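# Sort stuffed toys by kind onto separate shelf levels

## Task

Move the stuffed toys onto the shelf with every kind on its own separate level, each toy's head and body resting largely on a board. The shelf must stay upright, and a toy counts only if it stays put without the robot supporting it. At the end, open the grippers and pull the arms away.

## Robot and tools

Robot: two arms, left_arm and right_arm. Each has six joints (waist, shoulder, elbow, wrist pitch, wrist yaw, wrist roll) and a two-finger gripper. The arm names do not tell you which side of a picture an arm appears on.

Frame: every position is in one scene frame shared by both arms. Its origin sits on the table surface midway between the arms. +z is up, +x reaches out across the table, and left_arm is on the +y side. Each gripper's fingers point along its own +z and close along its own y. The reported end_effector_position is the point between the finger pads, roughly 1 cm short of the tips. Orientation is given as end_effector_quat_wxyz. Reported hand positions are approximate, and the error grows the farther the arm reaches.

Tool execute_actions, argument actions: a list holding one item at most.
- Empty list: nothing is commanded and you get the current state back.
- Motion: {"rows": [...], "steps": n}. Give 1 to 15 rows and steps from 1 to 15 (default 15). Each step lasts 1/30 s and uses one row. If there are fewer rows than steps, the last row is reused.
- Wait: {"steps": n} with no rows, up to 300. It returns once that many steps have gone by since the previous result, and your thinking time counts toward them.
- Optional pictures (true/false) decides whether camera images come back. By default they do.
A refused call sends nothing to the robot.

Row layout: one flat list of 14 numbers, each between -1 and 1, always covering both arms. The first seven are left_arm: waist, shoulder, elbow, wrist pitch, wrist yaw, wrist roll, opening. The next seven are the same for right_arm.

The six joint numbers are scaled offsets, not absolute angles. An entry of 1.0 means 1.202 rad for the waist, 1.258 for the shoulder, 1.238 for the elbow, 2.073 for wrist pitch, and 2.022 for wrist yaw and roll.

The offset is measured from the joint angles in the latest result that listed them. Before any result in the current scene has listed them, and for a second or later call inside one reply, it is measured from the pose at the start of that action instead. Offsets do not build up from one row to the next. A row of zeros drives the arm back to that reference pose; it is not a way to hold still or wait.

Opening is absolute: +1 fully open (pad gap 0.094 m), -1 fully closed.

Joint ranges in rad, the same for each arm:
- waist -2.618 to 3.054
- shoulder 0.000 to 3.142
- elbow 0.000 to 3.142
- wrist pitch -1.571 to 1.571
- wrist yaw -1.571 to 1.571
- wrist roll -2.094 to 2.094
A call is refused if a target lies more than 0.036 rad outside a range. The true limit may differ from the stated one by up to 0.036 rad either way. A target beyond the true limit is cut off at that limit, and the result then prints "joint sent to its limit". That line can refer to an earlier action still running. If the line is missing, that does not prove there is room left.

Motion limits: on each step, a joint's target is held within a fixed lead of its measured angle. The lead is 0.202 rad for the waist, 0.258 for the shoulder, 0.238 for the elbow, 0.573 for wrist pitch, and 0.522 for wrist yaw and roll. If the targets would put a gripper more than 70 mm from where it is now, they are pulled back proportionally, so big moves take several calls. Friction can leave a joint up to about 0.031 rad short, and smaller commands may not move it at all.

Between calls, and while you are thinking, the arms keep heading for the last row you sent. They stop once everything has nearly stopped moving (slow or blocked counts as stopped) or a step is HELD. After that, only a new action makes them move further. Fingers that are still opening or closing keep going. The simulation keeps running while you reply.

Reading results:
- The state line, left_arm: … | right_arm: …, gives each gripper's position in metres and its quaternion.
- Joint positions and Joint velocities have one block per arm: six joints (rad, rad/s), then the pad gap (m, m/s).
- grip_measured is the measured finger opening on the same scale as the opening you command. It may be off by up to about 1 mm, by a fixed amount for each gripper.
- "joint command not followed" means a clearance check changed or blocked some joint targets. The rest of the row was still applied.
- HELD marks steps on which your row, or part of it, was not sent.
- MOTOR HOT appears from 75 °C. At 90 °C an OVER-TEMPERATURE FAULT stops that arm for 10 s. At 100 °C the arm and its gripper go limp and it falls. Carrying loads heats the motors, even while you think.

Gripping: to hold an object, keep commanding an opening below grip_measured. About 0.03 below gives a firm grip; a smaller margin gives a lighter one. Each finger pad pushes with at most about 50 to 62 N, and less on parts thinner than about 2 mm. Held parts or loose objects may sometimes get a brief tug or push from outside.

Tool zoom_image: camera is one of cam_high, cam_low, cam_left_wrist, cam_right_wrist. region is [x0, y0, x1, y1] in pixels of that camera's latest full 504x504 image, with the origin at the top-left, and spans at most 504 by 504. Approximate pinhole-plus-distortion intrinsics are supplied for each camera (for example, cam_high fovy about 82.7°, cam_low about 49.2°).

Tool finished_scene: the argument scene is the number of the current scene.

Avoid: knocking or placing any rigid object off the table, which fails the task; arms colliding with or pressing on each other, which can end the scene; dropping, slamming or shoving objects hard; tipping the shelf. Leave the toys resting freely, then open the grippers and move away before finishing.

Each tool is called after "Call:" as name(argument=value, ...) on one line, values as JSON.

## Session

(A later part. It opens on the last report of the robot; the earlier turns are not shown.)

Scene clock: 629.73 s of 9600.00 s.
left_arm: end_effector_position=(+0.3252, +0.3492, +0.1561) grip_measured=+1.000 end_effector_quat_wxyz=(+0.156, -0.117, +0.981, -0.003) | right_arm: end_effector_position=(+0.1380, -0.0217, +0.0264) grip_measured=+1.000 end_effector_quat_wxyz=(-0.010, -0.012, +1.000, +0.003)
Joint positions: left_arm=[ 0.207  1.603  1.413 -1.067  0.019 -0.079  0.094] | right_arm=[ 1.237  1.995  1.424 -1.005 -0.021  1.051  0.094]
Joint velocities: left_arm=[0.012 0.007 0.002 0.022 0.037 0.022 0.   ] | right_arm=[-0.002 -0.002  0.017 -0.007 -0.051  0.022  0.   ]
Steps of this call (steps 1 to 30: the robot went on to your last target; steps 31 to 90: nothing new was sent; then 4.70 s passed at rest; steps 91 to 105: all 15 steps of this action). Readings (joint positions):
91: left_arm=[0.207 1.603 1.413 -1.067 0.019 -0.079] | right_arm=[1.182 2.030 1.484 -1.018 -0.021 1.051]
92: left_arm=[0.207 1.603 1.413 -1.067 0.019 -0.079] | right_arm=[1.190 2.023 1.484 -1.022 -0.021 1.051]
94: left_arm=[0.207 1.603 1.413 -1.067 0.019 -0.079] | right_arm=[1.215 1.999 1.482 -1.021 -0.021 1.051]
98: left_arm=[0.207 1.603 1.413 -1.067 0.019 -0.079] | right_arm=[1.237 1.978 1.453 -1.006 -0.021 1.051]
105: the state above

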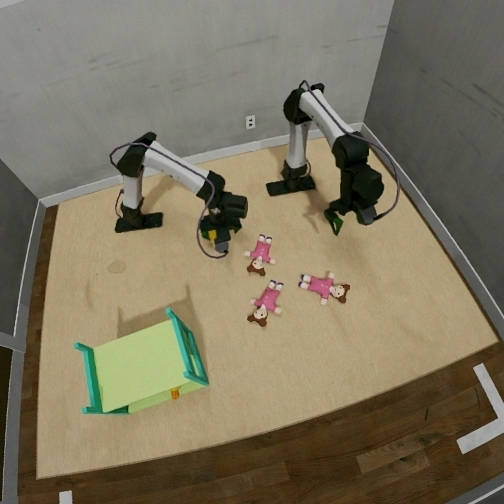

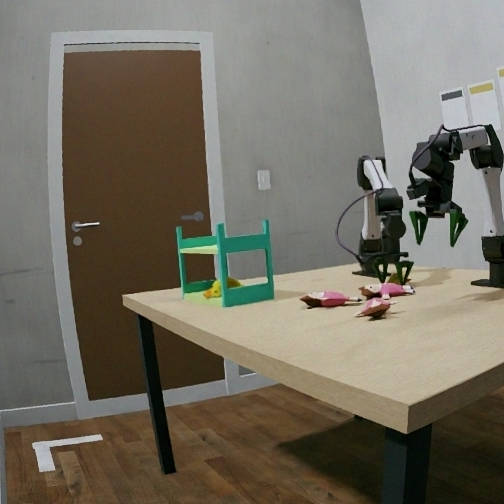

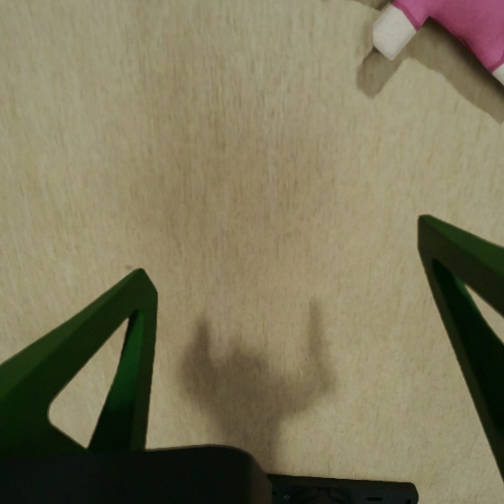

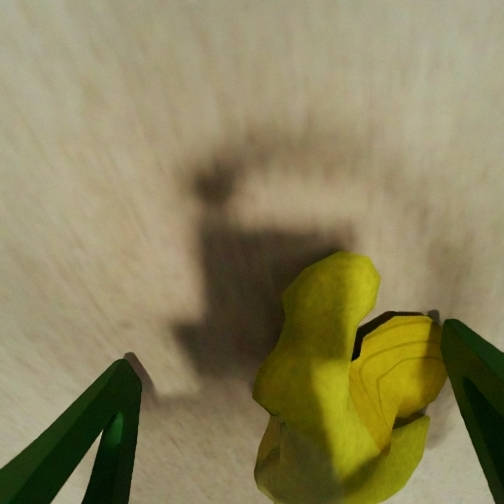

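Call:
execute_actions(actions=[{"rows":[[0,0,0,0,0,0,1,0,0,0,0,0,0,-0.78],[0,0,0,0,0,0,1,0,0,0,0,0,0,-0.78],[0,0,0,0,0,0,1,0,0,0,0,0,0,-0.78],[0,0,0,0,0,0,1,0,0,0,0,0,0,-0.78],[0,0,0,0,0,0,1,0,0,0,0,0,0,-0.78],[0,0,0,0,0,0,1,0,0,0,0,0,0,-0.78],[0,0,0,0,0,0,1,0,0,0,0,0,0,-0.78],[0,0,0,0,0,0,1,0,0,0,0,0,0,-0.78],[0,0,0,0,0,0,1,0,0,0,0,0,0,-0.78],[0,0,0,0,0,0,1,0,0,0,0,0,0,-0.78],[0,0,0,0,0,0,1,0,0,0,0,0,0,-0.78],[0,0,0,0,0,0,1,0,-0.2,0,0,0,0,-0.78]],"steps":15}], pictures=false)

Call:
execute_actions(actions=[{"rows":[[0,0,0,0,0,0,1,0,-0.25,0,0,0,0,-0.78],[0,0,0,0,0,0,1,0,-0.25,0,0,0,0,-0.78],[0,0,0,0,0,0,1,0,-0.35,-0.1,0.1,0,0,-0.78],[0,0,0,0,0,0,1,0,-0.35,-0.1,0.1,0,0,-0.78],[0,0,0,0,0,0,1,-0.75,-0.48,-0.25,0.31,0,-0.515,-0.78]],"steps":15}], pictures=false)

Call:
execute_actions(actions=[{"steps":25}])

Scene clock: 643.53 s of 9600.00 s.
left_arm: end_effector_position=(+0.3252, +0.3492, +0.1561) grip_measured=+1.000 end_effector_quat_wxyz=(+0.156, -0.117, +0.981, -0.003) | right_arm: end_effector_position=(+0.1398, -0.0194, +0.0717) grip_measured=-0.775 end_effector_quat_wxyz=(+0.020, -0.013, +0.998, +0.055)
Joint positions: left_arm=[ 0.207  1.603  1.413 -1.067  0.019 -0.079  0.094] | right_arm=[ 1.237  1.853  1.408 -1.01  -0.018  1.051  0.011]
Joint velocities: left_arm=[-0.012 -0.002 -0.012 -0.037  0.007 -0.037  0.   ] | right_arm=[ 0.002 -1.541  0.007  0.139  0.037 -0.022 -0.   ]
Steps of this call (steps 1 to 15: the robot went on to your last target; steps 16 to 90: nothing new was sent; then 10.30 s passed at rest; steps 91 to 105: all 15 steps of this action). Readings (joint positions):
91: left_arm=[0.207 1.603 1.413 -1.067 0.019 -0.079] | right_arm=[1.237 1.995 1.424 -1.002 -0.021 1.051]
92: left_arm=[0.207 1.603 1.413 -1.067 0.019 -0.079] | right_arm=[1.237 1.995 1.424 -1.002 -0.021 1.051]
94: left_arm=[0.207 1.603 1.413 -1.067 0.019 -0.079] | right_arm=[1.237 1.995 1.424 -1.002 -0.021 1.051]
98: left_arm=[0.207 1.603 1.413 -1.067 0.019 -0.079] | right_arm=[1.237 1.995 1.424 -1.007 -0.020 1.051]
105: the state above

Scene clock: 644.03 s of 9600.00 s.
left_arm: end_effector_position=(+0.3252, +0.3492, +0.1561) grip_measured=+1.000 end_effector_quat_wxyz=(+0.156, -0.117, +0.981, -0.003) | right_arm: end_effector_position=(+0.3286, -0.1861, +0.2622) grip_measured=-0.776 end_effector_quat_wxyz=(+0.460, -0.096, +0.869, +0.155)
Joint positions: left_arm=[ 0.207  1.603  1.413 -1.067  0.019 -0.079  0.094] | right_arm=[ 0.566  1.245  1.118 -0.43  -0.025  0.198  0.011]
Joint velocities: left_arm=[-0.002 -0.017 -0.017  0.007  0.081 -0.037  0.   ] | right_arm=[-2.02   0.017 -0.095  0.271  0.022 -1.238 -0.   ]
Steps of this call (steps 1 to 15: all 15 steps of this action). Readings (joint positions):
1: left_arm=[0.207 1.603 1.413 -1.067 0.019 -0.079] | right_arm=[1.237 1.796 1.408 -1.006 -0.018 1.051]
2: left_arm=[0.207 1.603 1.413 -1.067 0.019 -0.079] | right_arm=[1.237 1.737 1.408 -1.005 -0.018 1.051]
4: left_arm=[0.207 1.603 1.413 -1.067 0.019 -0.079] | right_arm=[1.237 1.583 1.358 -0.930 -0.018 1.051]
8: left_arm=[0.207 1.603 1.413 -1.067 0.019 -0.079] | right_arm=[1.063 1.294 1.185 -0.649 -0.033 0.744]
15: the state above

Scene clock: 644.87 s of 9600.00 s.
left_arm: end_effector_position=(+0.3252, +0.3492, +0.1561) grip_measured=+1.000 end_effector_quat_wxyz=(+0.156, -0.117, +0.981, -0.003) | right_arm: end_effector_position=(+0.3604, -0.2779, +0.2662) grip_measured=-0.776 end_effector_quat_wxyz=(+0.494, -0.065, +0.865, +0.050)
Joint positions: left_arm=[ 0.207  1.603  1.413 -1.067  0.019 -0.079  0.094] | right_arm=[ 0.329  1.247  1.114 -0.397 -0.007  0.022  0.011]
Joint velocities: left_arm=[ 0.012  0.022  0.007 -0.037 -0.051  0.007  0.   ] | right_arm=[-0.012 -0.002  0.002  0.051 -0.081  0.007  0.   ]
Steps of this call (steps 1 to 25: the robot went on to your last target). Readings (joint positions):
1: left_arm=[0.207 1.603 1.413 -1.067 0.019 -0.079] | right_arm=[0.495 1.246 1.116 -0.422 -0.024 0.162]
2: left_arm=[0.207 1.603 1.413 -1.067 0.019 -0.079] | right_arm=[0.428 1.247 1.115 -0.415 -0.022 0.134]
4: left_arm=[0.207 1.603 1.413 -1.067 0.019 -0.079] | right_arm=[0.344 1.247 1.114 -0.408 -0.009 0.094]
8: left_arm=[0.207 1.603 1.413 -1.067 0.019 -0.079] | right_arm=[0.329 1.247 1.114 -0.400 -0.007 0.051]
25: the state above

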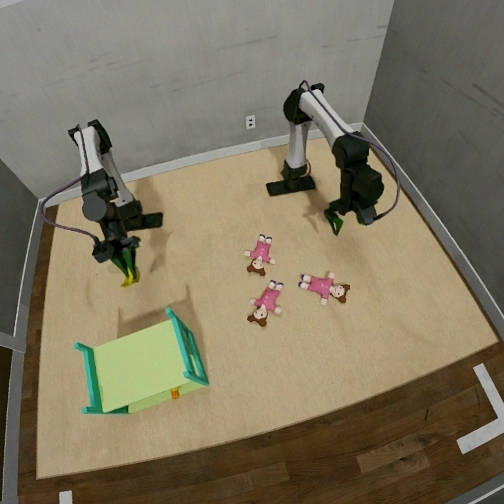

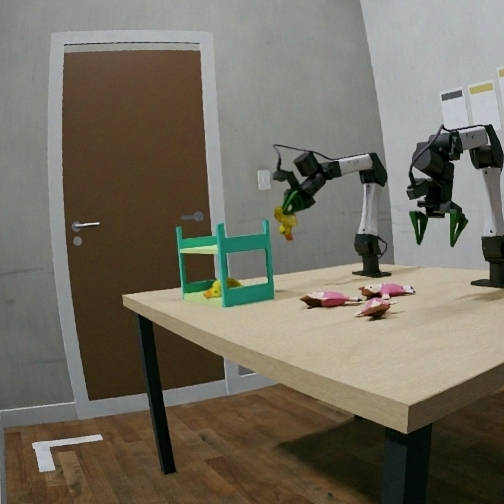

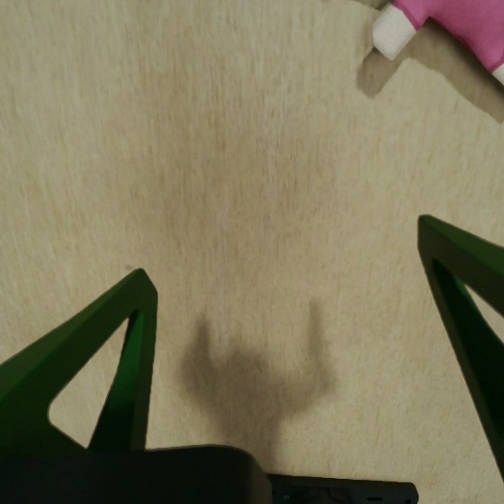

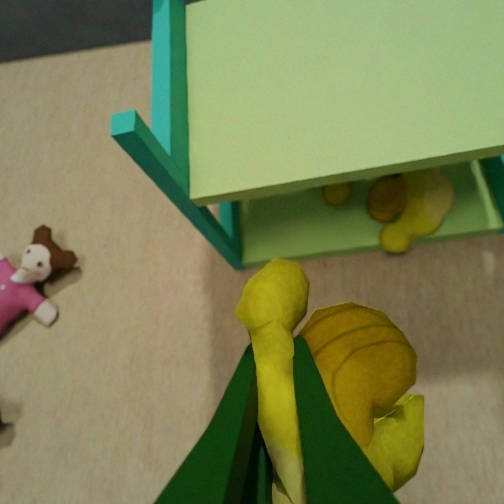

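Call:
execute_actions(actions=[{"rows":[[0,0,0,0,0,0,1,-0.06,0,-0.1,0.15,0,0,-0.78],[0,0,0,0,0,0,1,-0.06,0,-0.1,0.15,0,0,-0.78],[0,0,0,0,0,0,1,-0.06,0,-0.2,0.25,0,0,-0.78],[0,0,0,0,0,0,1,-0.06,0,-0.2,0.25,0,0,-0.78],[0,0,0,0,0,0,1,-0.06,0,-0.3,0.33,0,0,-0.78],[0,0,0,0,0,0,1,-0.06,0,-0.3,0.33,0,0,-0.78],[0,0,0,0,0,0,1,-0.06,0,-0.4,0.4,0,0,-0.78],[0,0,0,0,0,0,1,-0.06,0,-0.4,0.4,0,0,-0.78],[0,0,0,0,0,0,1,-0.06,0.05,-0.5,0.45,0,0,-0.78],[0,0,0,0,0,0,1,-0.06,0.053,-0.585,0.47,0,0,-0.78]],"steps":15}], pictures=false)

Call:
execute_actions(actions=[{"steps":12}], pictures=false)

Call:
execute_actions(actions=[{"rows":[[0,0,0,0,0,0,1,0,0.04,0,0.01,0,0,-0.78],[0,0,0,0,0,0,1,0,0.08,0.02,0.02,0,0,-0.78],[0,0,0,0,0,0,1,0,0.12,0.04,0.03,0,0,-0.78],[0,0,0,0,0,0,1,0,0.16,0.07,0.04,0,0,-0.78],[0,0,0,0,0,0,1,0,0.2,0.1,0.05,0,0,-0.78],[0,0,0,0,0,0,1,0,0.24,0.13,0.055,0,0,-0.78],[0,0,0,0,0,0,1,0,0.28,0.165,0.06,0,0,-0.78],[0,0,0,0,0,0,1,0,0.32,0.2,0.065,0,0,-0.78],[0,0,0,0,0,0,1,0,0.35,0.235,0.07,0,0,-0.78],[0,0,0,0,0,0,1,0,0.375,0.27,0.076,0,0,-0.78]],"steps":15}])

Scene clock: 663.60 s of 9600.00 s.
left_arm: end_effector_position=(+0.3252, +0.3492, +0.1561) grip_measured=+1.000 end_effector_quat_wxyz=(+0.156, -0.117, +0.981, -0.003) | right_arm: end_effector_position=(+0.3243, -0.3077, +0.0807) grip_measured=-0.776 end_effector_quat_wxyz=(+0.495, -0.037, +0.868, +0.035)
Joint positions: left_arm=[ 0.207  1.603  1.413 -1.067  0.019 -0.079  0.094] | right_arm=[ 0.262  1.324  0.377  0.414 -0.01   0.021  0.011]
Joint velocities: left_arm=[ 0.002 -0.012 -0.027 -0.007  0.081 -0.037  0.   ] | right_arm=[-0.002  0.012 -0.154  0.359 -0.007  0.037 -0.001]
Steps of this call (steps 1 to 15: the robot went on to your last target; steps 16 to 90: nothing new was sent; then 15.23 s passed at rest; steps 91 to 105: all 15 steps of this action). Readings (joint positions):
91: left_arm=[0.207 1.603 1.413 -1.067 0.019 -0.079] | right_arm=[0.322 1.246 1.096 -0.359 -0.011 0.021]
92: left_arm=[0.207 1.603 1.413 -1.067 0.019 -0.079] | right_arm=[0.307 1.244 1.067 -0.297 -0.012 0.021]
94: left_arm=[0.207 1.603 1.413 -1.067 0.019 -0.079] | right_arm=[0.274 1.243 0.972 -0.143 -0.011 0.021]
98: left_arm=[0.207 1.603 1.413 -1.067 0.019 -0.079] | right_arm=[0.262 1.245 0.716 0.149 -0.009 0.021]
105: the state above

Scene clock: 664.00 s of 9600.00 s.
left_arm: end_effector_position=(+0.3252, +0.3492, +0.1561) grip_measured=+1.000 end_effector_quat_wxyz=(+0.156, -0.117, +0.981, -0.003) | right_arm: end_effector_position=(+0.3380, -0.3063, +0.1081) grip_measured=-0.776 end_effector_quat_wxyz=(+0.548, -0.036, +0.835, +0.038)
Joint positions: left_arm=[ 0.207  1.603  1.413 -1.067  0.019 -0.079  0.094] | right_arm=[ 0.262  1.324  0.376  0.541 -0.01   0.021  0.011]
Joint velocities: left_arm=[-0.012  0.002 -0.002 -0.007 -0.007  0.022  0.   ] | right_arm=[ 0.002 -0.017  0.007  0.037 -0.051 -0.007  0.   ]
Steps of this call (steps 1 to 12: the robot went on to your last target). Readings (joint positions):
1: left_arm=[0.207 1.603 1.413 -1.067 0.019 -0.079] | right_arm=[0.262 1.324 0.376 0.430 -0.010 0.021]
2: left_arm=[0.207 1.603 1.413 -1.067 0.019 -0.079] | right_arm=[0.262 1.324 0.376 0.457 -0.010 0.021]
4: left_arm=[0.207 1.603 1.413 -1.067 0.019 -0.079] | right_arm=[0.262 1.324 0.376 0.499 -0.010 0.021]
8: left_arm=[0.207 1.603 1.413 -1.067 0.019 -0.079] | right_arm=[0.262 1.324 0.376 0.530 -0.010 0.021]
12: the state above

Scene clock: 664.50 s of 9600.00 s.
left_arm: end_effector_position=(+0.3252, +0.3492, +0.1561) grip_measured=+1.000 end_effector_quat_wxyz=(+0.156, -0.117, +0.981, -0.003) | right_arm: end_effector_position=(+0.4279, -0.2972, +0.0716) grip_measured=-0.776 end_effector_quat_wxyz=(+0.531, -0.036, +0.846, +0.037)
Joint positions: left_arm=[ 0.207  1.603  1.413 -1.067  0.019 -0.079  0.094] | right_arm=[ 0.262  1.795  0.686  0.66  -0.01   0.021  0.011]
Joint velocities: left_arm=[-0.002 -0.002 -0.007 -0.022 -0.051  0.037  0.   ] | right_arm=[ 0.007  0.007  0.042  0.242 -0.022 -0.007 -0.001]
Steps of this call (steps 1 to 15: all 15 steps of this action). Readings (joint positions):
1: left_arm=[0.207 1.603 1.413 -1.067 0.019 -0.079] | right_arm=[0.262 1.327 0.376 0.543 -0.010 0.021]
2: left_arm=[0.207 1.603 1.413 -1.067 0.019 -0.079] | right_arm=[0.262 1.342 0.376 0.553 -0.010 0.021]
4: left_arm=[0.207 1.603 1.413 -1.067 0.019 -0.079] | right_arm=[0.262 1.414 0.394 0.573 -0.010 0.021]
8: left_arm=[0.207 1.603 1.413 -1.067 0.019 -0.079] | right_arm=[0.262 1.629 0.521 0.603 -0.010 0.021]
15: the state above

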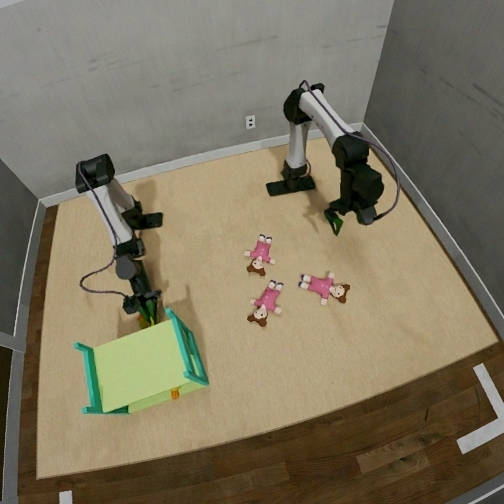

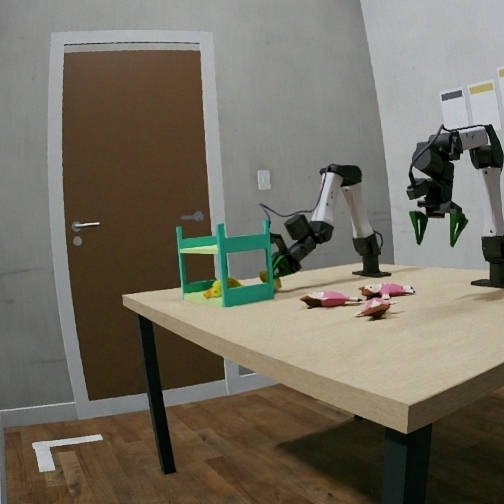

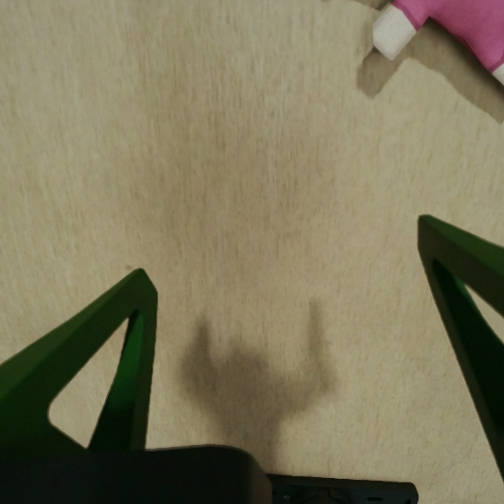

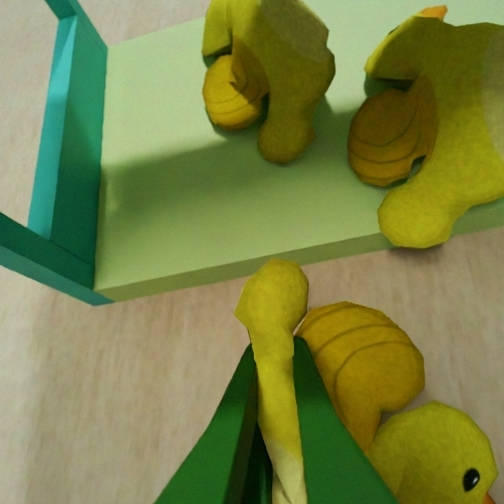

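Call:
execute_actions(actions=[{"rows":[[0,0,0,0,0,0,1,0.03,0,0.06,0,0,0,-0.78],[0,0,0,0,0,0,1,0.03,0.01,0.11,-0.01,0,0,-0.78],[0,0,0,0,0,0,1,0.03,0.035,0.15,-0.02,0,0,-0.78],[0,0,0,0,0,0,1,0.03,0.06,0.19,-0.03,0,0,-0.78],[0,0,0,0,0,0,1,0.03,0.085,0.23,-0.035,0,0,-0.78],[0,0,0,0,0,0,1,0.03,0.115,0.27,-0.04,0,0,-0.78],[0,0,0,0,0,0,1,0.03,0.145,0.3,-0.05,0,0,-0.78],[0,0,0,0,0,0,1,0.03,0.175,0.33,-0.055,0,0,-0.78],[0,0,0,0,0,0,1,0.03,0.2,0.35,-0.06,0,0,-0.78],[0,0,0,0,0,0,1,0.03,0.22,0.37,-0.065,0,0,-0.78]],"steps":15}], pictures=false)

Call:
execute_actions(actions=[{"rows":[[0,0,0,0,0,0,1,0,0,0,0,0,0,0.1],[0,0,0,0,0,0,1,0,0,0,0,0,0,0.1],[0,0,0,0,0,0,1,0,0,0,0,0,0,0.1],[0,0,0,0,0,0,1,0,0,0,0,0,0,0.1],[0,0,0,0,0,0,1,0,0,0,0,0,0,0.1],[0,0,0,0,0,0,1,0,0,0,0,0,0,0.1],[0,0,0,0,0,0,1,0,0,0,0,0,0,0.1],[0,0,0,0,0,0,1,0,-0.03,-0.06,0.01,0,0,0.1],[0,0,0,0,0,0,1,0,-0.06,-0.12,0.02,0,0,0.1],[0,0,0,0,0,0,1,0,-0.09,-0.18,0.03,0,0,0.1],[0,0,0,0,0,0,1,0,-0.125,-0.24,0.04,0,0,0.1],[0,0,0,0,0,0,1,0,-0.16,-0.29,0.05,0,0,0.1],[0,0,0,0,0,0,1,0,-0.21,-0.35,0.06,0,0,0.1]],"steps":15}], pictures=false)

Call:
execute_actions(actions=[{"steps":10}])

Scene clock: 685.47 s of 9600.00 s.
left_arm: end_effector_position=(+0.3252, +0.3492, +0.1561) grip_measured=+1.000 end_effector_quat_wxyz=(+0.156, -0.117, +0.981, -0.003) | right_arm: end_effector_position=(+0.5282, -0.2707, +0.0893) grip_measured=-0.776 end_effector_quat_wxyz=(+0.557, -0.049, +0.828, +0.045)
Joint positions: left_arm=[ 0.207  1.603  1.413 -1.067  0.019 -0.079  0.094] | right_arm=[ 0.291  2.069  1.123  0.561 -0.009  0.019  0.011]
Joint velocities: left_arm=[ 0.002 -0.002 -0.017 -0.051 -0.051  0.022  0.   ] | right_arm=[-0.022 -0.002  0.037 -0.139  0.022  0.007 -0.   ]
Steps of this call (steps 1 to 15: the robot went on to your last target; steps 16 to 90: nothing new was sent; then 17.47 s passed at rest; steps 91 to 105: all 15 steps of this action). Readings (joint positions):
91: left_arm=[0.207 1.603 1.413 -1.067 0.019 -0.079] | right_arm=[0.265 1.795 0.691 0.664 -0.010 0.021]
92: left_arm=[0.207 1.603 1.413 -1.067 0.019 -0.079] | right_arm=[0.270 1.798 0.709 0.646 -0.009 0.021]
94: left_arm=[0.207 1.603 1.413 -1.067 0.019 -0.079] | right_arm=[0.282 1.825 0.790 0.615 -0.009 0.021]
98: left_arm=[0.207 1.603 1.413 -1.067 0.019 -0.079] | right_arm=[0.291 1.934 1.006 0.596 -0.009 0.021]
105: the state above

Scene clock: 685.97 s of 9600.00 s.
left_arm: end_effector_position=(+0.3252, +0.3492, +0.1561) grip_measured=+1.000 end_effector_quat_wxyz=(+0.156, -0.117, +0.981, -0.003) | right_arm: end_effector_position=(+0.4329, -0.2831, +0.0584) grip_measured=+0.098 end_effector_quat_wxyz=(+0.514, -0.050, +0.855, +0.042)
Joint positions: left_arm=[ 0.207  1.603  1.413 -1.067  0.019 -0.079  0.094] | right_arm=[ 0.291  1.845  0.726  0.633 -0.009  0.019  0.052]
Joint velocities: left_arm=[-0.007  0.022 -0.017  0.022 -0.051 -0.022  0.   ] | right_arm=[ 0.012 -0.593 -1.038 -0.022 -0.007  0.022 -0.   ]
Steps of this call (steps 1 to 15: all 15 steps of this action). Readings (joint positions):
1: left_arm=[0.207 1.603 1.413 -1.067 0.019 -0.079] | right_arm=[0.291 2.069 1.123 0.561 -0.009 0.019]
2: left_arm=[0.207 1.603 1.413 -1.067 0.019 -0.079] | right_arm=[0.291 2.069 1.123 0.561 -0.009 0.019]
4: left_arm=[0.207 1.603 1.413 -1.067 0.019 -0.079] | right_arm=[0.291 2.069 1.123 0.561 -0.009 0.019]
8: left_arm=[0.207 1.603 1.413 -1.067 0.019 -0.079] | right_arm=[0.291 2.067 1.116 0.565 -0.009 0.019]
15: the state above

Scene clock: 686.30 s of 9600.00 s.
left_arm: end_effector_position=(+0.3252, +0.3492, +0.1561) grip_measured=+1.000 end_effector_quat_wxyz=(+0.156, -0.117, +0.981, -0.003) | right_arm: end_effector_position=(+0.4271, -0.2839, +0.0598) grip_measured=+0.098 end_effector_quat_wxyz=(+0.520, -0.050, +0.852, +0.043)
Joint positions: left_arm=[ 0.207  1.603  1.413 -1.067  0.019 -0.079  0.094] | right_arm=[ 0.291  1.829  0.694  0.661 -0.009  0.019  0.052]
Joint velocities: left_arm=[-0.002 -0.012  0.007  0.022  0.037  0.007  0.   ] | right_arm=[ 0.007 -0.007 -0.007  0.022 -0.007 -0.022 -0.   ]
Steps of this call (steps 1 to 10: the robot went on to your last target). Readings (joint positions):
1: left_arm=[0.207 1.603 1.413 -1.067 0.019 -0.079] | right_arm=[0.291 1.832 0.703 0.633 -0.009 0.019]
2: left_arm=[0.207 1.603 1.413 -1.067 0.019 -0.079] | right_arm=[0.291 1.829 0.695 0.633 -0.009 0.019]
4: left_arm=[0.207 1.603 1.413 -1.067 0.019 -0.079] | right_arm=[0.291 1.829 0.694 0.639 -0.009 0.019]
8: left_arm=[0.207 1.603 1.413 -1.067 0.019 -0.079] | right_arm=[0.291 1.829 0.694 0.657 -0.009 0.019]
10: the state above

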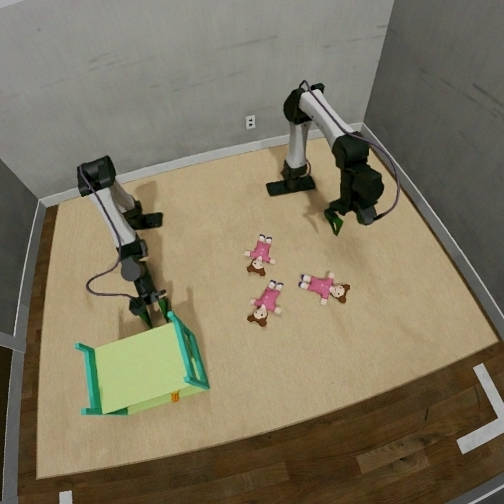

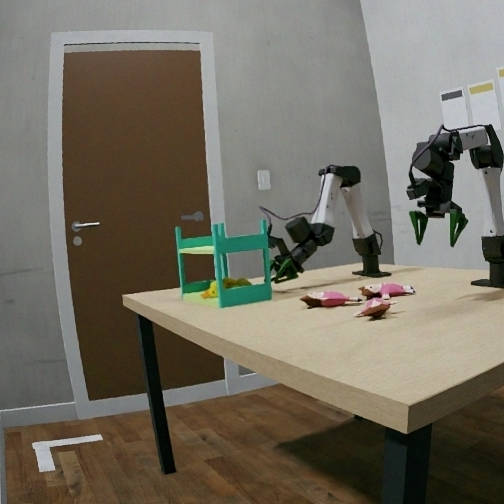

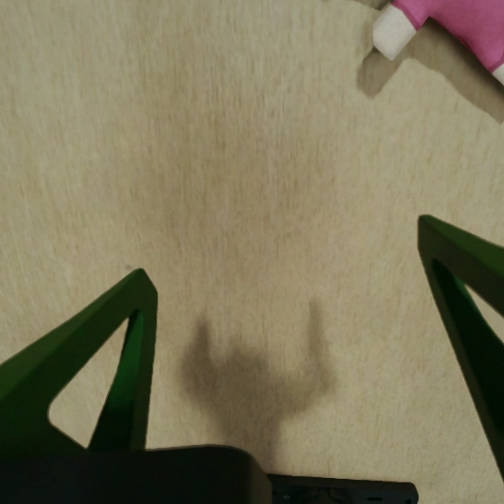

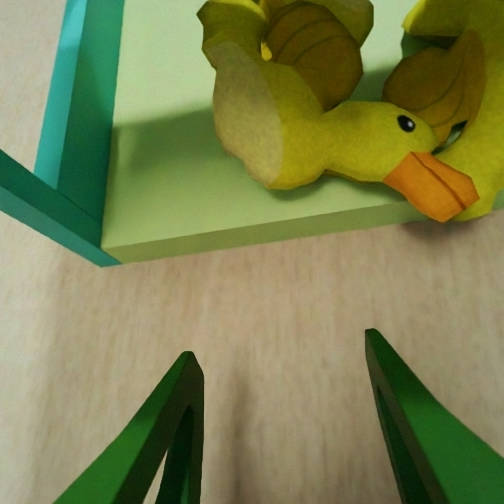

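Call:
execute_actions(actions=[{"rows":[[0,0,0,0,0,0,1,0,-0.41,0,0,0,0,1],[0,0,0,0,0,0,1,0,-0.41,0,0,0,0,1],[-0.18,0.1,0.1,0,0,-0.2,1,0,-0.41,0,-0.2,0,0,1],[-0.18,0.1,0.1,0,0,-0.3,1,0,-0.41,0,-0.3,0,0,1],[-0.18,0.2,0.15,0.05,0,-0.4,1,0,-0.41,0.1,-0.5,0,0,1],[-0.18,0.2,0.15,0.05,0,-0.49,1,0,-0.41,0.2,-0.7,0,0,1],[-0.18,0.3,0.18,0.085,0,-0.49,1,0,-0.41,0.3,-0.8,0,0,1],[-0.18,0.315,0.185,0.085,0,-0.49,1,-0.2,-0.41,0.35,-0.88,0,0,1]],"steps":15}], pictures=false)

Call:
execute_actions(actions=[{"steps":30}])

Scene clock: 712.10 s of 9600.00 s.
left_arm: end_effector_position=(+0.4162, +0.2644, +0.0673) grip_measured=+1.000 end_effector_quat_wxyz=(+0.096, -0.428, +0.896, -0.066) | right_arm: end_effector_position=(+0.3629, -0.3904, +0.2431) grip_measured=+1.000 end_effector_quat_wxyz=(+0.454, +0.059, +0.889, -0.020)
Joint positions: left_arm=[-0.016  2.038  1.627 -0.928  0.021 -0.956  0.094] | right_arm=[ 0.046  1.293  1.133 -0.468 -0.005  0.019  0.094]
Joint velocities: left_arm=[ 0.012 -0.09  -0.002 -0.037 -0.051 -0.784  0.   ] | right_arm=[ 0.012 -0.017 -0.002 -2.088  0.022 -0.037  0.   ]
Steps of this call (steps 1 to 30: the robot went on to your last target; steps 31 to 90: nothing new was sent; then 22.30 s passed at rest; steps 91 to 105: all 15 steps of this action). Readings (joint positions):
91: left_arm=[0.207 1.603 1.413 -1.067 0.019 -0.079] | right_arm=[0.291 1.812 0.694 0.654 -0.009 0.019]
92: left_arm=[0.207 1.603 1.413 -1.067 0.019 -0.079] | right_arm=[0.291 1.775 0.687 0.630 -0.009 0.019]
94: left_arm=[0.146 1.643 1.461 -1.088 0.001 -0.216] | right_arm=[0.291 1.637 0.685 0.481 -0.009 0.019]
98: left_arm=[-0.006 1.842 1.599 -1.005 0.017 -0.554] | right_arm=[0.276 1.386 0.861 0.051 -0.018 0.019]
105: the state above

Scene clock: 713.10 s of 9600.00 s.
left_arm: end_effector_position=(+0.4218, +0.2643, +0.0788) grip_measured=+1.000 end_effector_quat_wxyz=(+0.111, -0.475, +0.869, -0.082) | right_arm: end_effector_position=(+0.2276, -0.3748, +0.1474) grip_measured=+1.000 end_effector_quat_wxyz=(+0.123, +0.066, +0.990, -0.004)
Joint positions: left_arm=[-0.015  2.014  1.627 -0.908  0.021 -1.063  0.094] | right_arm=[ 0.046  1.303  1.133 -1.153 -0.005  0.019  0.094]
Joint velocities: left_arm=[-0.012  0.007 -0.022 -0.007 -0.007  0.022  0.   ] | right_arm=[ 0.017 -0.002 -0.012 -0.066  0.007  0.022  0.   ]
Steps of this call (steps 1 to 30: the robot went on to your last target). Readings (joint positions):
1: left_arm=[-0.015 2.033 1.627 -0.924 0.021 -0.978] | right_arm=[0.046 1.295 1.133 -0.542 -0.005 0.019]
2: left_arm=[-0.015 2.027 1.627 -0.921 0.021 -0.995] | right_arm=[0.046 1.298 1.133 -0.621 -0.005 0.019]
4: left_arm=[-0.015 2.018 1.627 -0.915 0.021 -1.020] | right_arm=[0.046 1.301 1.133 -0.777 -0.005 0.019]
8: left_arm=[-0.015 2.014 1.627 -0.910 0.021 -1.046] | right_arm=[0.046 1.303 1.133 -1.015 -0.005 0.019]
30: the state above

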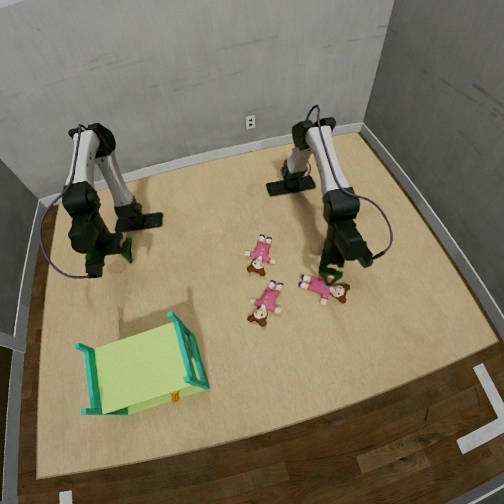

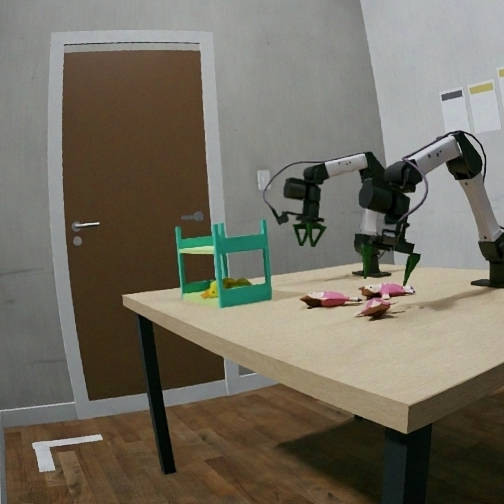

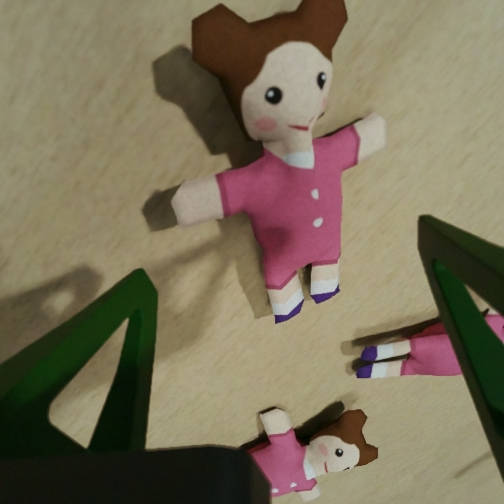

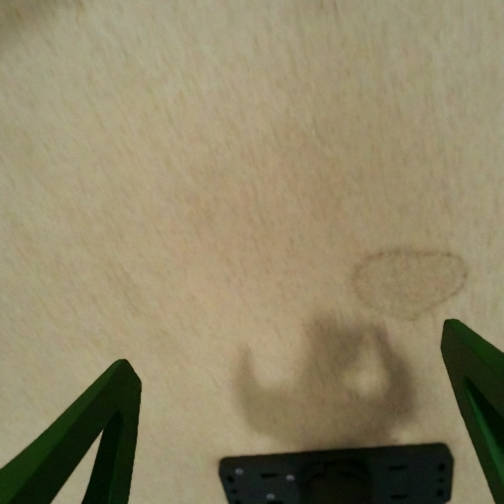

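Call:
execute_actions(actions=[{"rows":[[-0.03,0.03,0.05,0.05,0,0,1,0,0,0,0,0,0,1],[-0.03,0.03,0.05,0.05,0,0,1,0,0,0,0,0,0,1],[-0.03,0.06,0.05,0.08,0,0,1,0,0,0,0,0,0,1],[-0.03,0.06,0.05,0.08,0,0,1,0,0,0,0,0,0,1],[-0.03,0.09,0.03,0.11,0,0,1,0,0,0,0,0,0,1],[-0.03,0.09,0.03,0.11,0,0,1,0,0,0,0,0,0,1],[-0.03,0.124,-0.02,0.11,0,0,1,0,0,0,0,0,0,1]],"steps":15}])

Scene clock: 726.93 s of 9600.00 s.
left_arm: end_effector_position=(+0.4579, +0.2455, +0.0257) grip_measured=+1.000 end_effector_quat_wxyz=(+0.134, -0.456, +0.874, -0.096) | right_arm: end_effector_position=(+0.2276, -0.3748, +0.1473) grip_measured=+1.000 end_effector_quat_wxyz=(+0.123, +0.066, +0.990, -0.004)
Joint positions: left_arm=[-0.051  2.159  1.618 -0.699  0.015 -1.062  0.094] | right_arm=[ 0.046  1.303  1.133 -1.154 -0.005  0.019  0.094]
Joint velocities: left_arm=[ 0.007  0.061 -0.012 -0.037 -0.051 -0.051  0.   ] | right_arm=[-0.007 -0.032  0.012 -0.051  0.051 -0.022  0.   ]
Steps of this call (steps 1 to 15: the robot went on to your last target; steps 16 to 90: nothing new was sent; then 10.33 s passed at rest; steps 91 to 105: all 15 steps of this action). Readings (joint positions):
91: left_arm=[-0.018 2.018 1.632 -0.906 0.021 -1.063] | right_arm=[0.046 1.303 1.133 -1.154 -0.005 0.019]
92: left_arm=[-0.022 2.026 1.645 -0.895 0.020 -1.063] | right_arm=[0.046 1.303 1.133 -1.154 -0.005 0.019]
94: left_arm=[-0.036 2.051 1.666 -0.846 0.020 -1.063] | right_arm=[0.046 1.303 1.133 -1.154 -0.005 0.019]
98: left_arm=[-0.051 2.117 1.653 -0.739 0.020 -1.063] | right_arm=[0.046 1.303 1.133 -1.154 -0.005 0.019]
105: the state above

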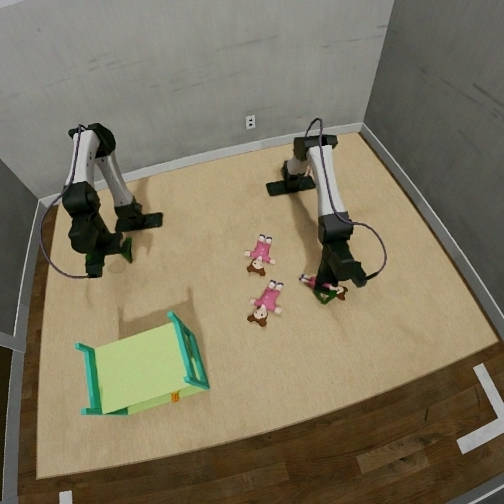

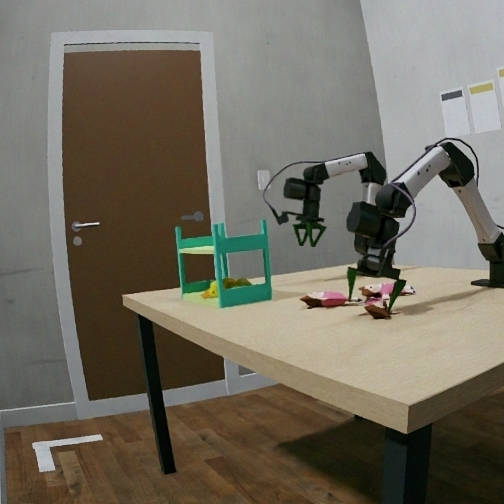

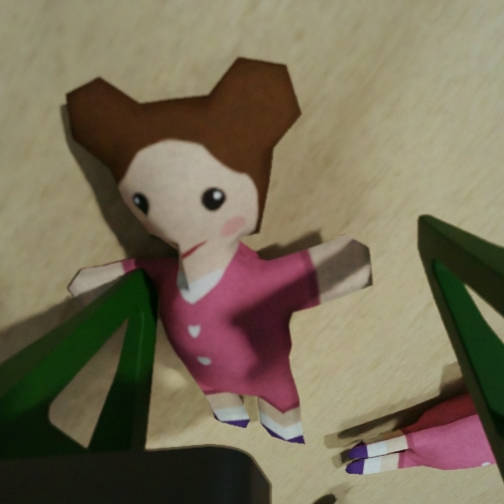

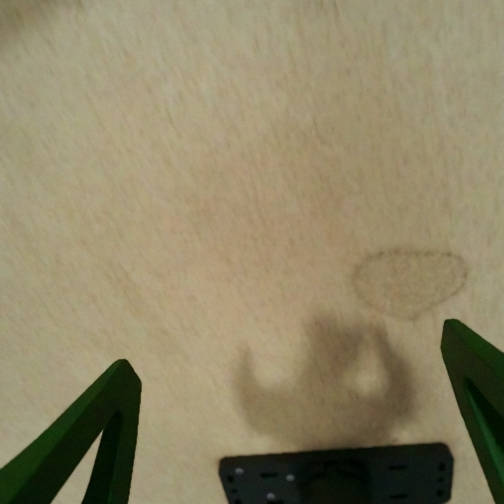

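Call:
execute_actions(actions=[{"rows":[[0,-0.12,0,0,0,0,1,0,0,0,0,0,0,1],[0,-0.12,0,0,0,0,1,0,0,0,0,0,0,1],[0,-0.14,0,0,0,0,1,0,0,0,0,0,0,1],[-0.05,-0.16,-0.05,0,0,0,1,0,0,0,0,0,0,1],[-0.05,-0.16,-0.07,0,0,0,1,0,0,0,0,0,0,1],[-0.05,-0.16,-0.09,0,0,0,1,0,0,0,0,0,0,1],[-0.05,-0.14,-0.1,0.03,0,0,1,0,0,0,0,0,0,1],[-0.05,-0.11,-0.12,0.033,0,0,1,0,0,0,0,0,0,1],[-0.05,-0.09,-0.13,0.033,0,0,1,0,0,0,0,0,0,1],[-0.05,-0.07,-0.135,0.033,0,0,1,0,0,0,0,0,0,1]],"steps":15}])

Scene clock: 741.30 s of 9600.00 s.
left_arm: end_effector_position=(+0.4287, +0.2185, +0.0234) grip_measured=+1.000 end_effector_quat_wxyz=(+0.131, -0.427, +0.889, -0.100) | right_arm: end_effector_position=(+0.2276, -0.3748, +0.1473) grip_measured=+1.000 end_effector_quat_wxyz=(+0.123, +0.066, +0.990, -0.004)
Joint positions: left_arm=[-0.117  2.069  1.466 -0.636  0.013 -1.06   0.094] | right_arm=[ 0.046  1.303  1.133 -1.154 -0.005  0.019  0.094]
Joint velocities: left_arm=[-0.012 -0.315 -0.012  0.125  0.007  0.022  0.   ] | right_arm=[ 0.007  0.012 -0.002 -0.022 -0.007 -0.007  0.   ]
Steps of this call (steps 1 to 15: the robot went on to your last target; steps 16 to 90: nothing new was sent; then 10.87 s passed at rest; steps 91 to 105: all 15 steps of this action). Readings (joint positions):
91: left_arm=[-0.051 2.149 1.616 -0.698 0.015 -1.062] | right_arm=[0.046 1.303 1.133 -1.154 -0.005 0.019]
92: left_arm=[-0.051 2.128 1.606 -0.705 0.015 -1.062] | right_arm=[0.046 1.303 1.133 -1.154 -0.005 0.019]
94: left_arm=[-0.056 2.062 1.596 -0.710 0.014 -1.062] | right_arm=[0.046 1.303 1.133 -1.154 -0.005 0.019]
98: left_arm=[-0.101 1.952 1.548 -0.677 0.012 -1.062] | right_arm=[0.046 1.303 1.133 -1.154 -0.005 0.019]
105: the state above

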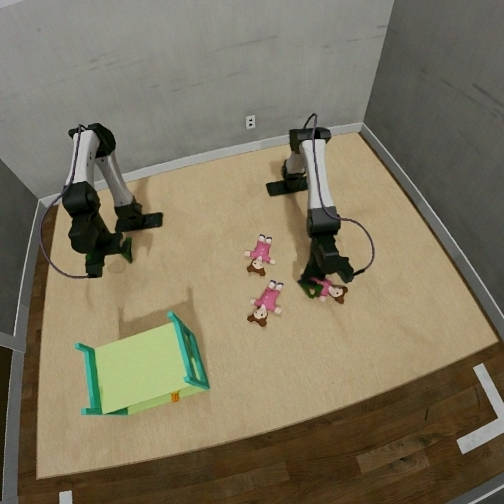

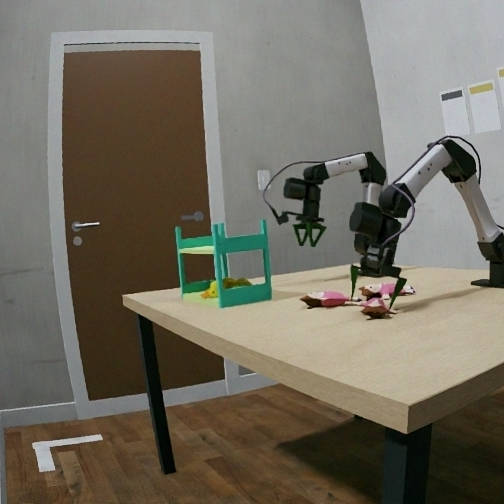

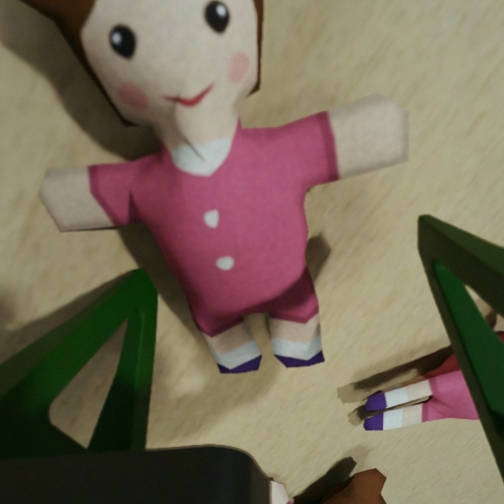

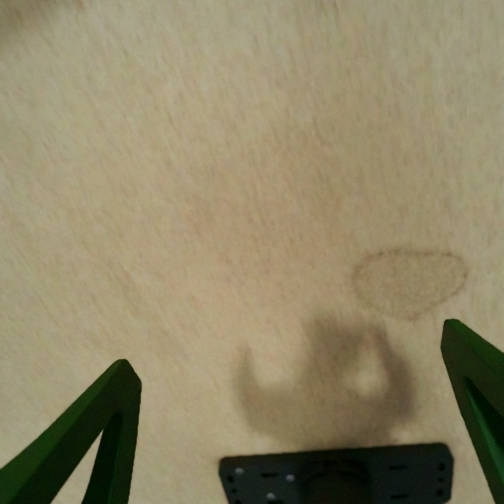

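Call:
execute_actions(actions=[{"rows":[[0,0,0,0,0,0,-0.6,0,0,0,0,0,0,1],[0,0,0,0,0,0,-0.6,0,0,0,0,0,0,1],[0,0,0,0,0,0,-0.6,0,0,0,0,0,0,1],[0,0,0,0,0,0,-0.6,0,0,0,0,0,0,1],[0,0,0,0,0,0,-0.6,0,0,0,0,0,0,1],[0,0,0,0,0,0,-0.6,0,0,0,0,0,0,1],[0,0,0,0,0,0,-0.6,0,0,0,0,0,0,1],[0,0,0,0,0,0,-0.6,0,0,0,0,0,0,1],[0,0,0,0,0,0,-0.6,0,0,0,0,0,0,1],[0,0,0,0,0,0,-0.6,0,0,0,0,0,0,1],[0,0,0,0,0,0,-0.6,0,0,0,0,0,0,1],[0,-0.2,0,-0.1,0,0,-0.6,0,0,0,0,0,0,1]],"steps":15}], pictures=false)

Call:
execute_actions(actions=[{"rows":[[0,-0.15,0.1,-0.2,0,0,-0.65,0,0,0,0,0,0,1]],"steps":12}])

Scene clock: 755.33 s of 9600.00 s.
left_arm: end_effector_position=(+0.4077, +0.2223, +0.0668) grip_measured=-0.597 end_effector_quat_wxyz=(+0.135, -0.427, +0.888, -0.102) | right_arm: end_effector_position=(+0.2276, -0.3748, +0.1473) grip_measured=+1.000 end_effector_quat_wxyz=(+0.123, +0.066, +0.990, -0.004)
Joint positions: left_arm=[-0.116  1.935  1.448 -0.744  0.013 -1.06   0.019] | right_arm=[ 0.046  1.303  1.133 -1.154 -0.005  0.019  0.094]
Joint velocities: left_arm=[ 0.002 -1.394 -0.007 -0.74   0.007 -0.022  0.   ] | right_arm=[-0.007  0.002  0.017 -0.037 -0.037  0.007  0.   ]
Steps of this call (steps 1 to 15: the robot went on to your last target; steps 16 to 90: nothing new was sent; then 10.53 s passed at rest; steps 91 to 105: all 15 steps of this action). Readings (joint positions):
91: left_arm=[-0.116 2.067 1.466 -0.632 0.013 -1.060] | right_arm=[0.046 1.303 1.133 -1.154 -0.005 0.019]
92: left_arm=[-0.116 2.067 1.466 -0.632 0.013 -1.060] | right_arm=[0.046 1.303 1.133 -1.154 -0.005 0.019]
94: left_arm=[-0.116 2.067 1.466 -0.634 0.013 -1.060] | right_arm=[0.046 1.303 1.133 -1.154 -0.005 0.019]
98: left_arm=[-0.116 2.067 1.466 -0.634 0.013 -1.060] | right_arm=[0.046 1.303 1.133 -1.154 -0.005 0.019]
105: the state above

Scene clock: 755.73 s of 9600.00 s.
left_arm: end_effector_position=(+0.3545, +0.2310, +0.1581) grip_measured=-0.648 end_effector_quat_wxyz=(+0.116, -0.429, +0.891, -0.089) | right_arm: end_effector_position=(+0.2276, -0.3748, +0.1473) grip_measured=+1.000 end_effector_quat_wxyz=(+0.123, +0.066, +0.990, -0.004)
Joint positions: left_arm=[-0.116  1.739  1.577 -1.115  0.013 -1.06   0.017] | right_arm=[ 0.046  1.303  1.133 -1.154 -0.005  0.019  0.094]
Joint velocities: left_arm=[ 0.007  0.09  -0.012 -0.271 -0.066 -0.051  0.001] | right_arm=[ 0.012  0.002  0.002  0.007 -0.022 -0.051  0.   ]
Steps of this call (steps 1 to 12: all 12 steps of this action). Readings (joint positions):
1: left_arm=[-0.116 1.891 1.460 -0.788 0.013 -1.060] | right_arm=[0.046 1.303 1.133 -1.154 -0.005 0.019]
2: left_arm=[-0.116 1.852 1.486 -0.846 0.013 -1.060] | right_arm=[0.046 1.303 1.133 -1.154 -0.005 0.019]
4: left_arm=[-0.116 1.784 1.537 -0.948 0.013 -1.060] | right_arm=[0.046 1.303 1.133 -1.154 -0.005 0.019]
8: left_arm=[-0.116 1.723 1.577 -1.055 0.013 -1.060] | right_arm=[0.046 1.303 1.133 -1.154 -0.005 0.019]
12: the state above

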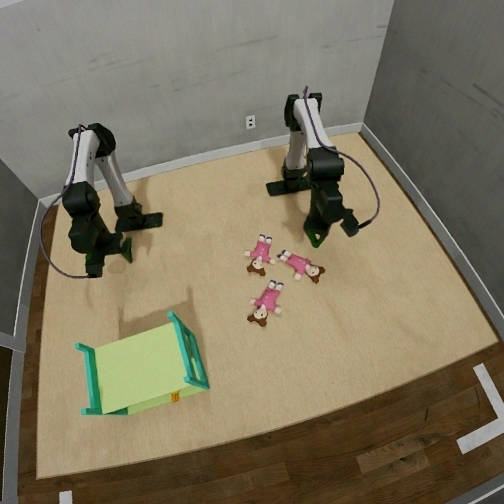

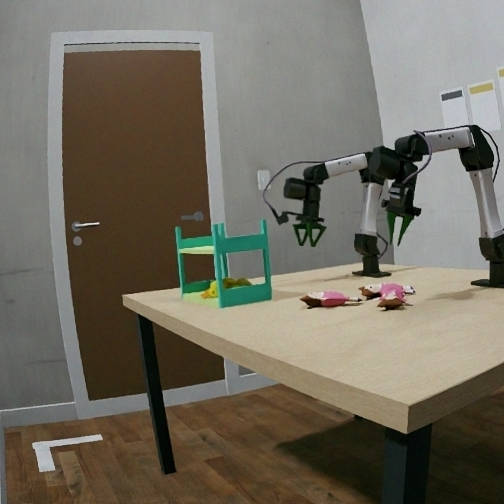

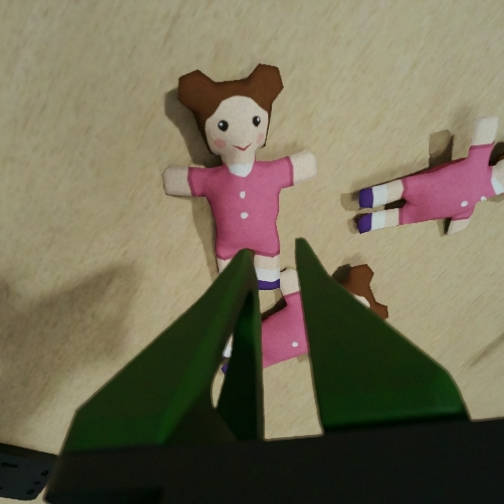

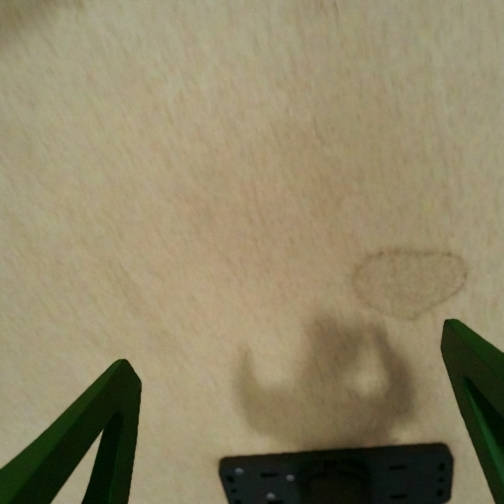

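Call:
execute_actions(actions=[{"rows":[[0,0.2,0.075,-0.06,0,0.06,1,0,0,0,0,0,0,1]],"steps":15}])

Scene clock: 763.90 s of 9600.00 s.
left_arm: end_effector_position=(+0.3490, +0.2318, +0.0800) grip_measured=+1.000 end_effector_quat_wxyz=(-0.005, -0.384, +0.923, -0.005) | right_arm: end_effector_position=(+0.2276, -0.3748, +0.1473) grip_measured=+1.000 end_effector_quat_wxyz=(+0.123, +0.066, +0.990, -0.004)
Joint positions: left_arm=[-0.116  2.005  1.658 -1.226  0.013 -0.95   0.094] | right_arm=[ 0.046  1.303  1.133 -1.154 -0.005  0.019  0.094]
Joint velocities: left_arm=[-0.007 -0.022 -0.012 -0.051 -0.051  0.037  0.   ] | right_arm=[ 0.002  0.002 -0.002  0.022 -0.081 -0.007  0.   ]
Steps of this call (steps 1 to 30: the robot went on to your last target; steps 31 to 90: nothing new was sent; then 4.67 s passed at rest; steps 91 to 105: all 15 steps of this action). Readings (joint positions):
91: left_arm=[-0.116 1.769 1.596 -1.175 0.013 -1.046] | right_arm=[0.046 1.303 1.133 -1.154 -0.005 0.019]
92: left_arm=[-0.116 1.816 1.638 -1.196 0.013 -1.026] | right_arm=[0.046 1.303 1.133 -1.154 -0.005 0.019]
94: left_arm=[-0.116 1.920 1.669 -1.189 0.013 -0.996] | right_arm=[0.046 1.303 1.133 -1.154 -0.005 0.019]
98: left_arm=[-0.116 2.026 1.658 -1.210 0.013 -0.966] | right_arm=[0.046 1.303 1.133 -1.154 -0.005 0.019]
105: the state above

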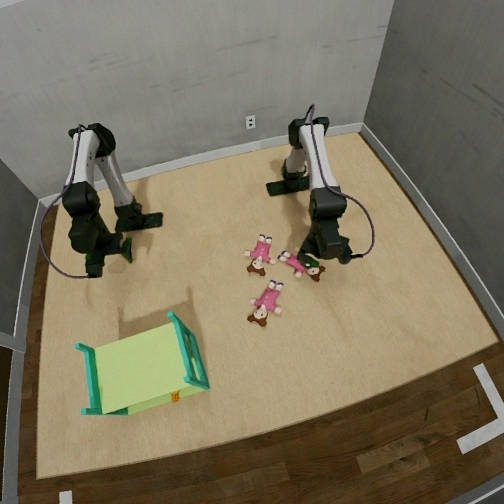

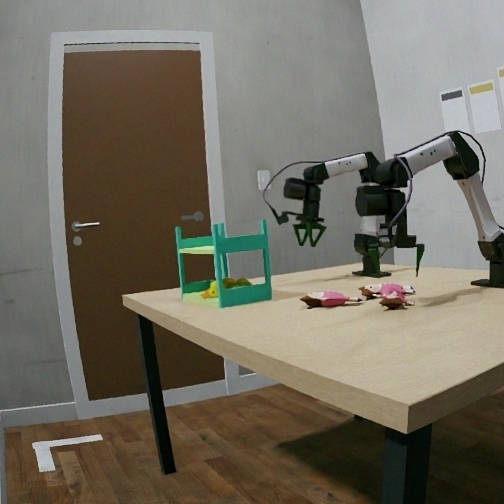

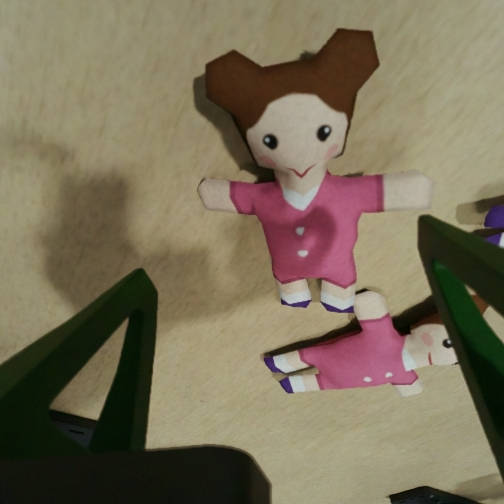

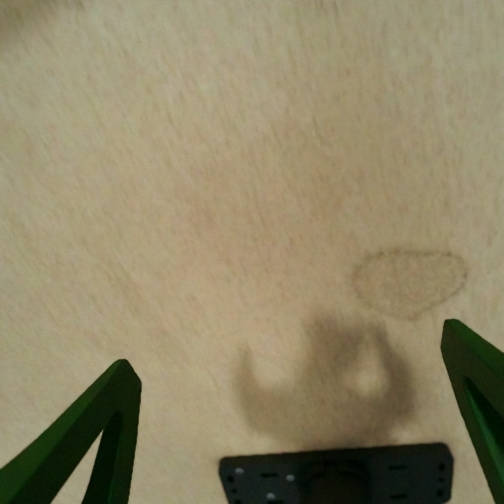

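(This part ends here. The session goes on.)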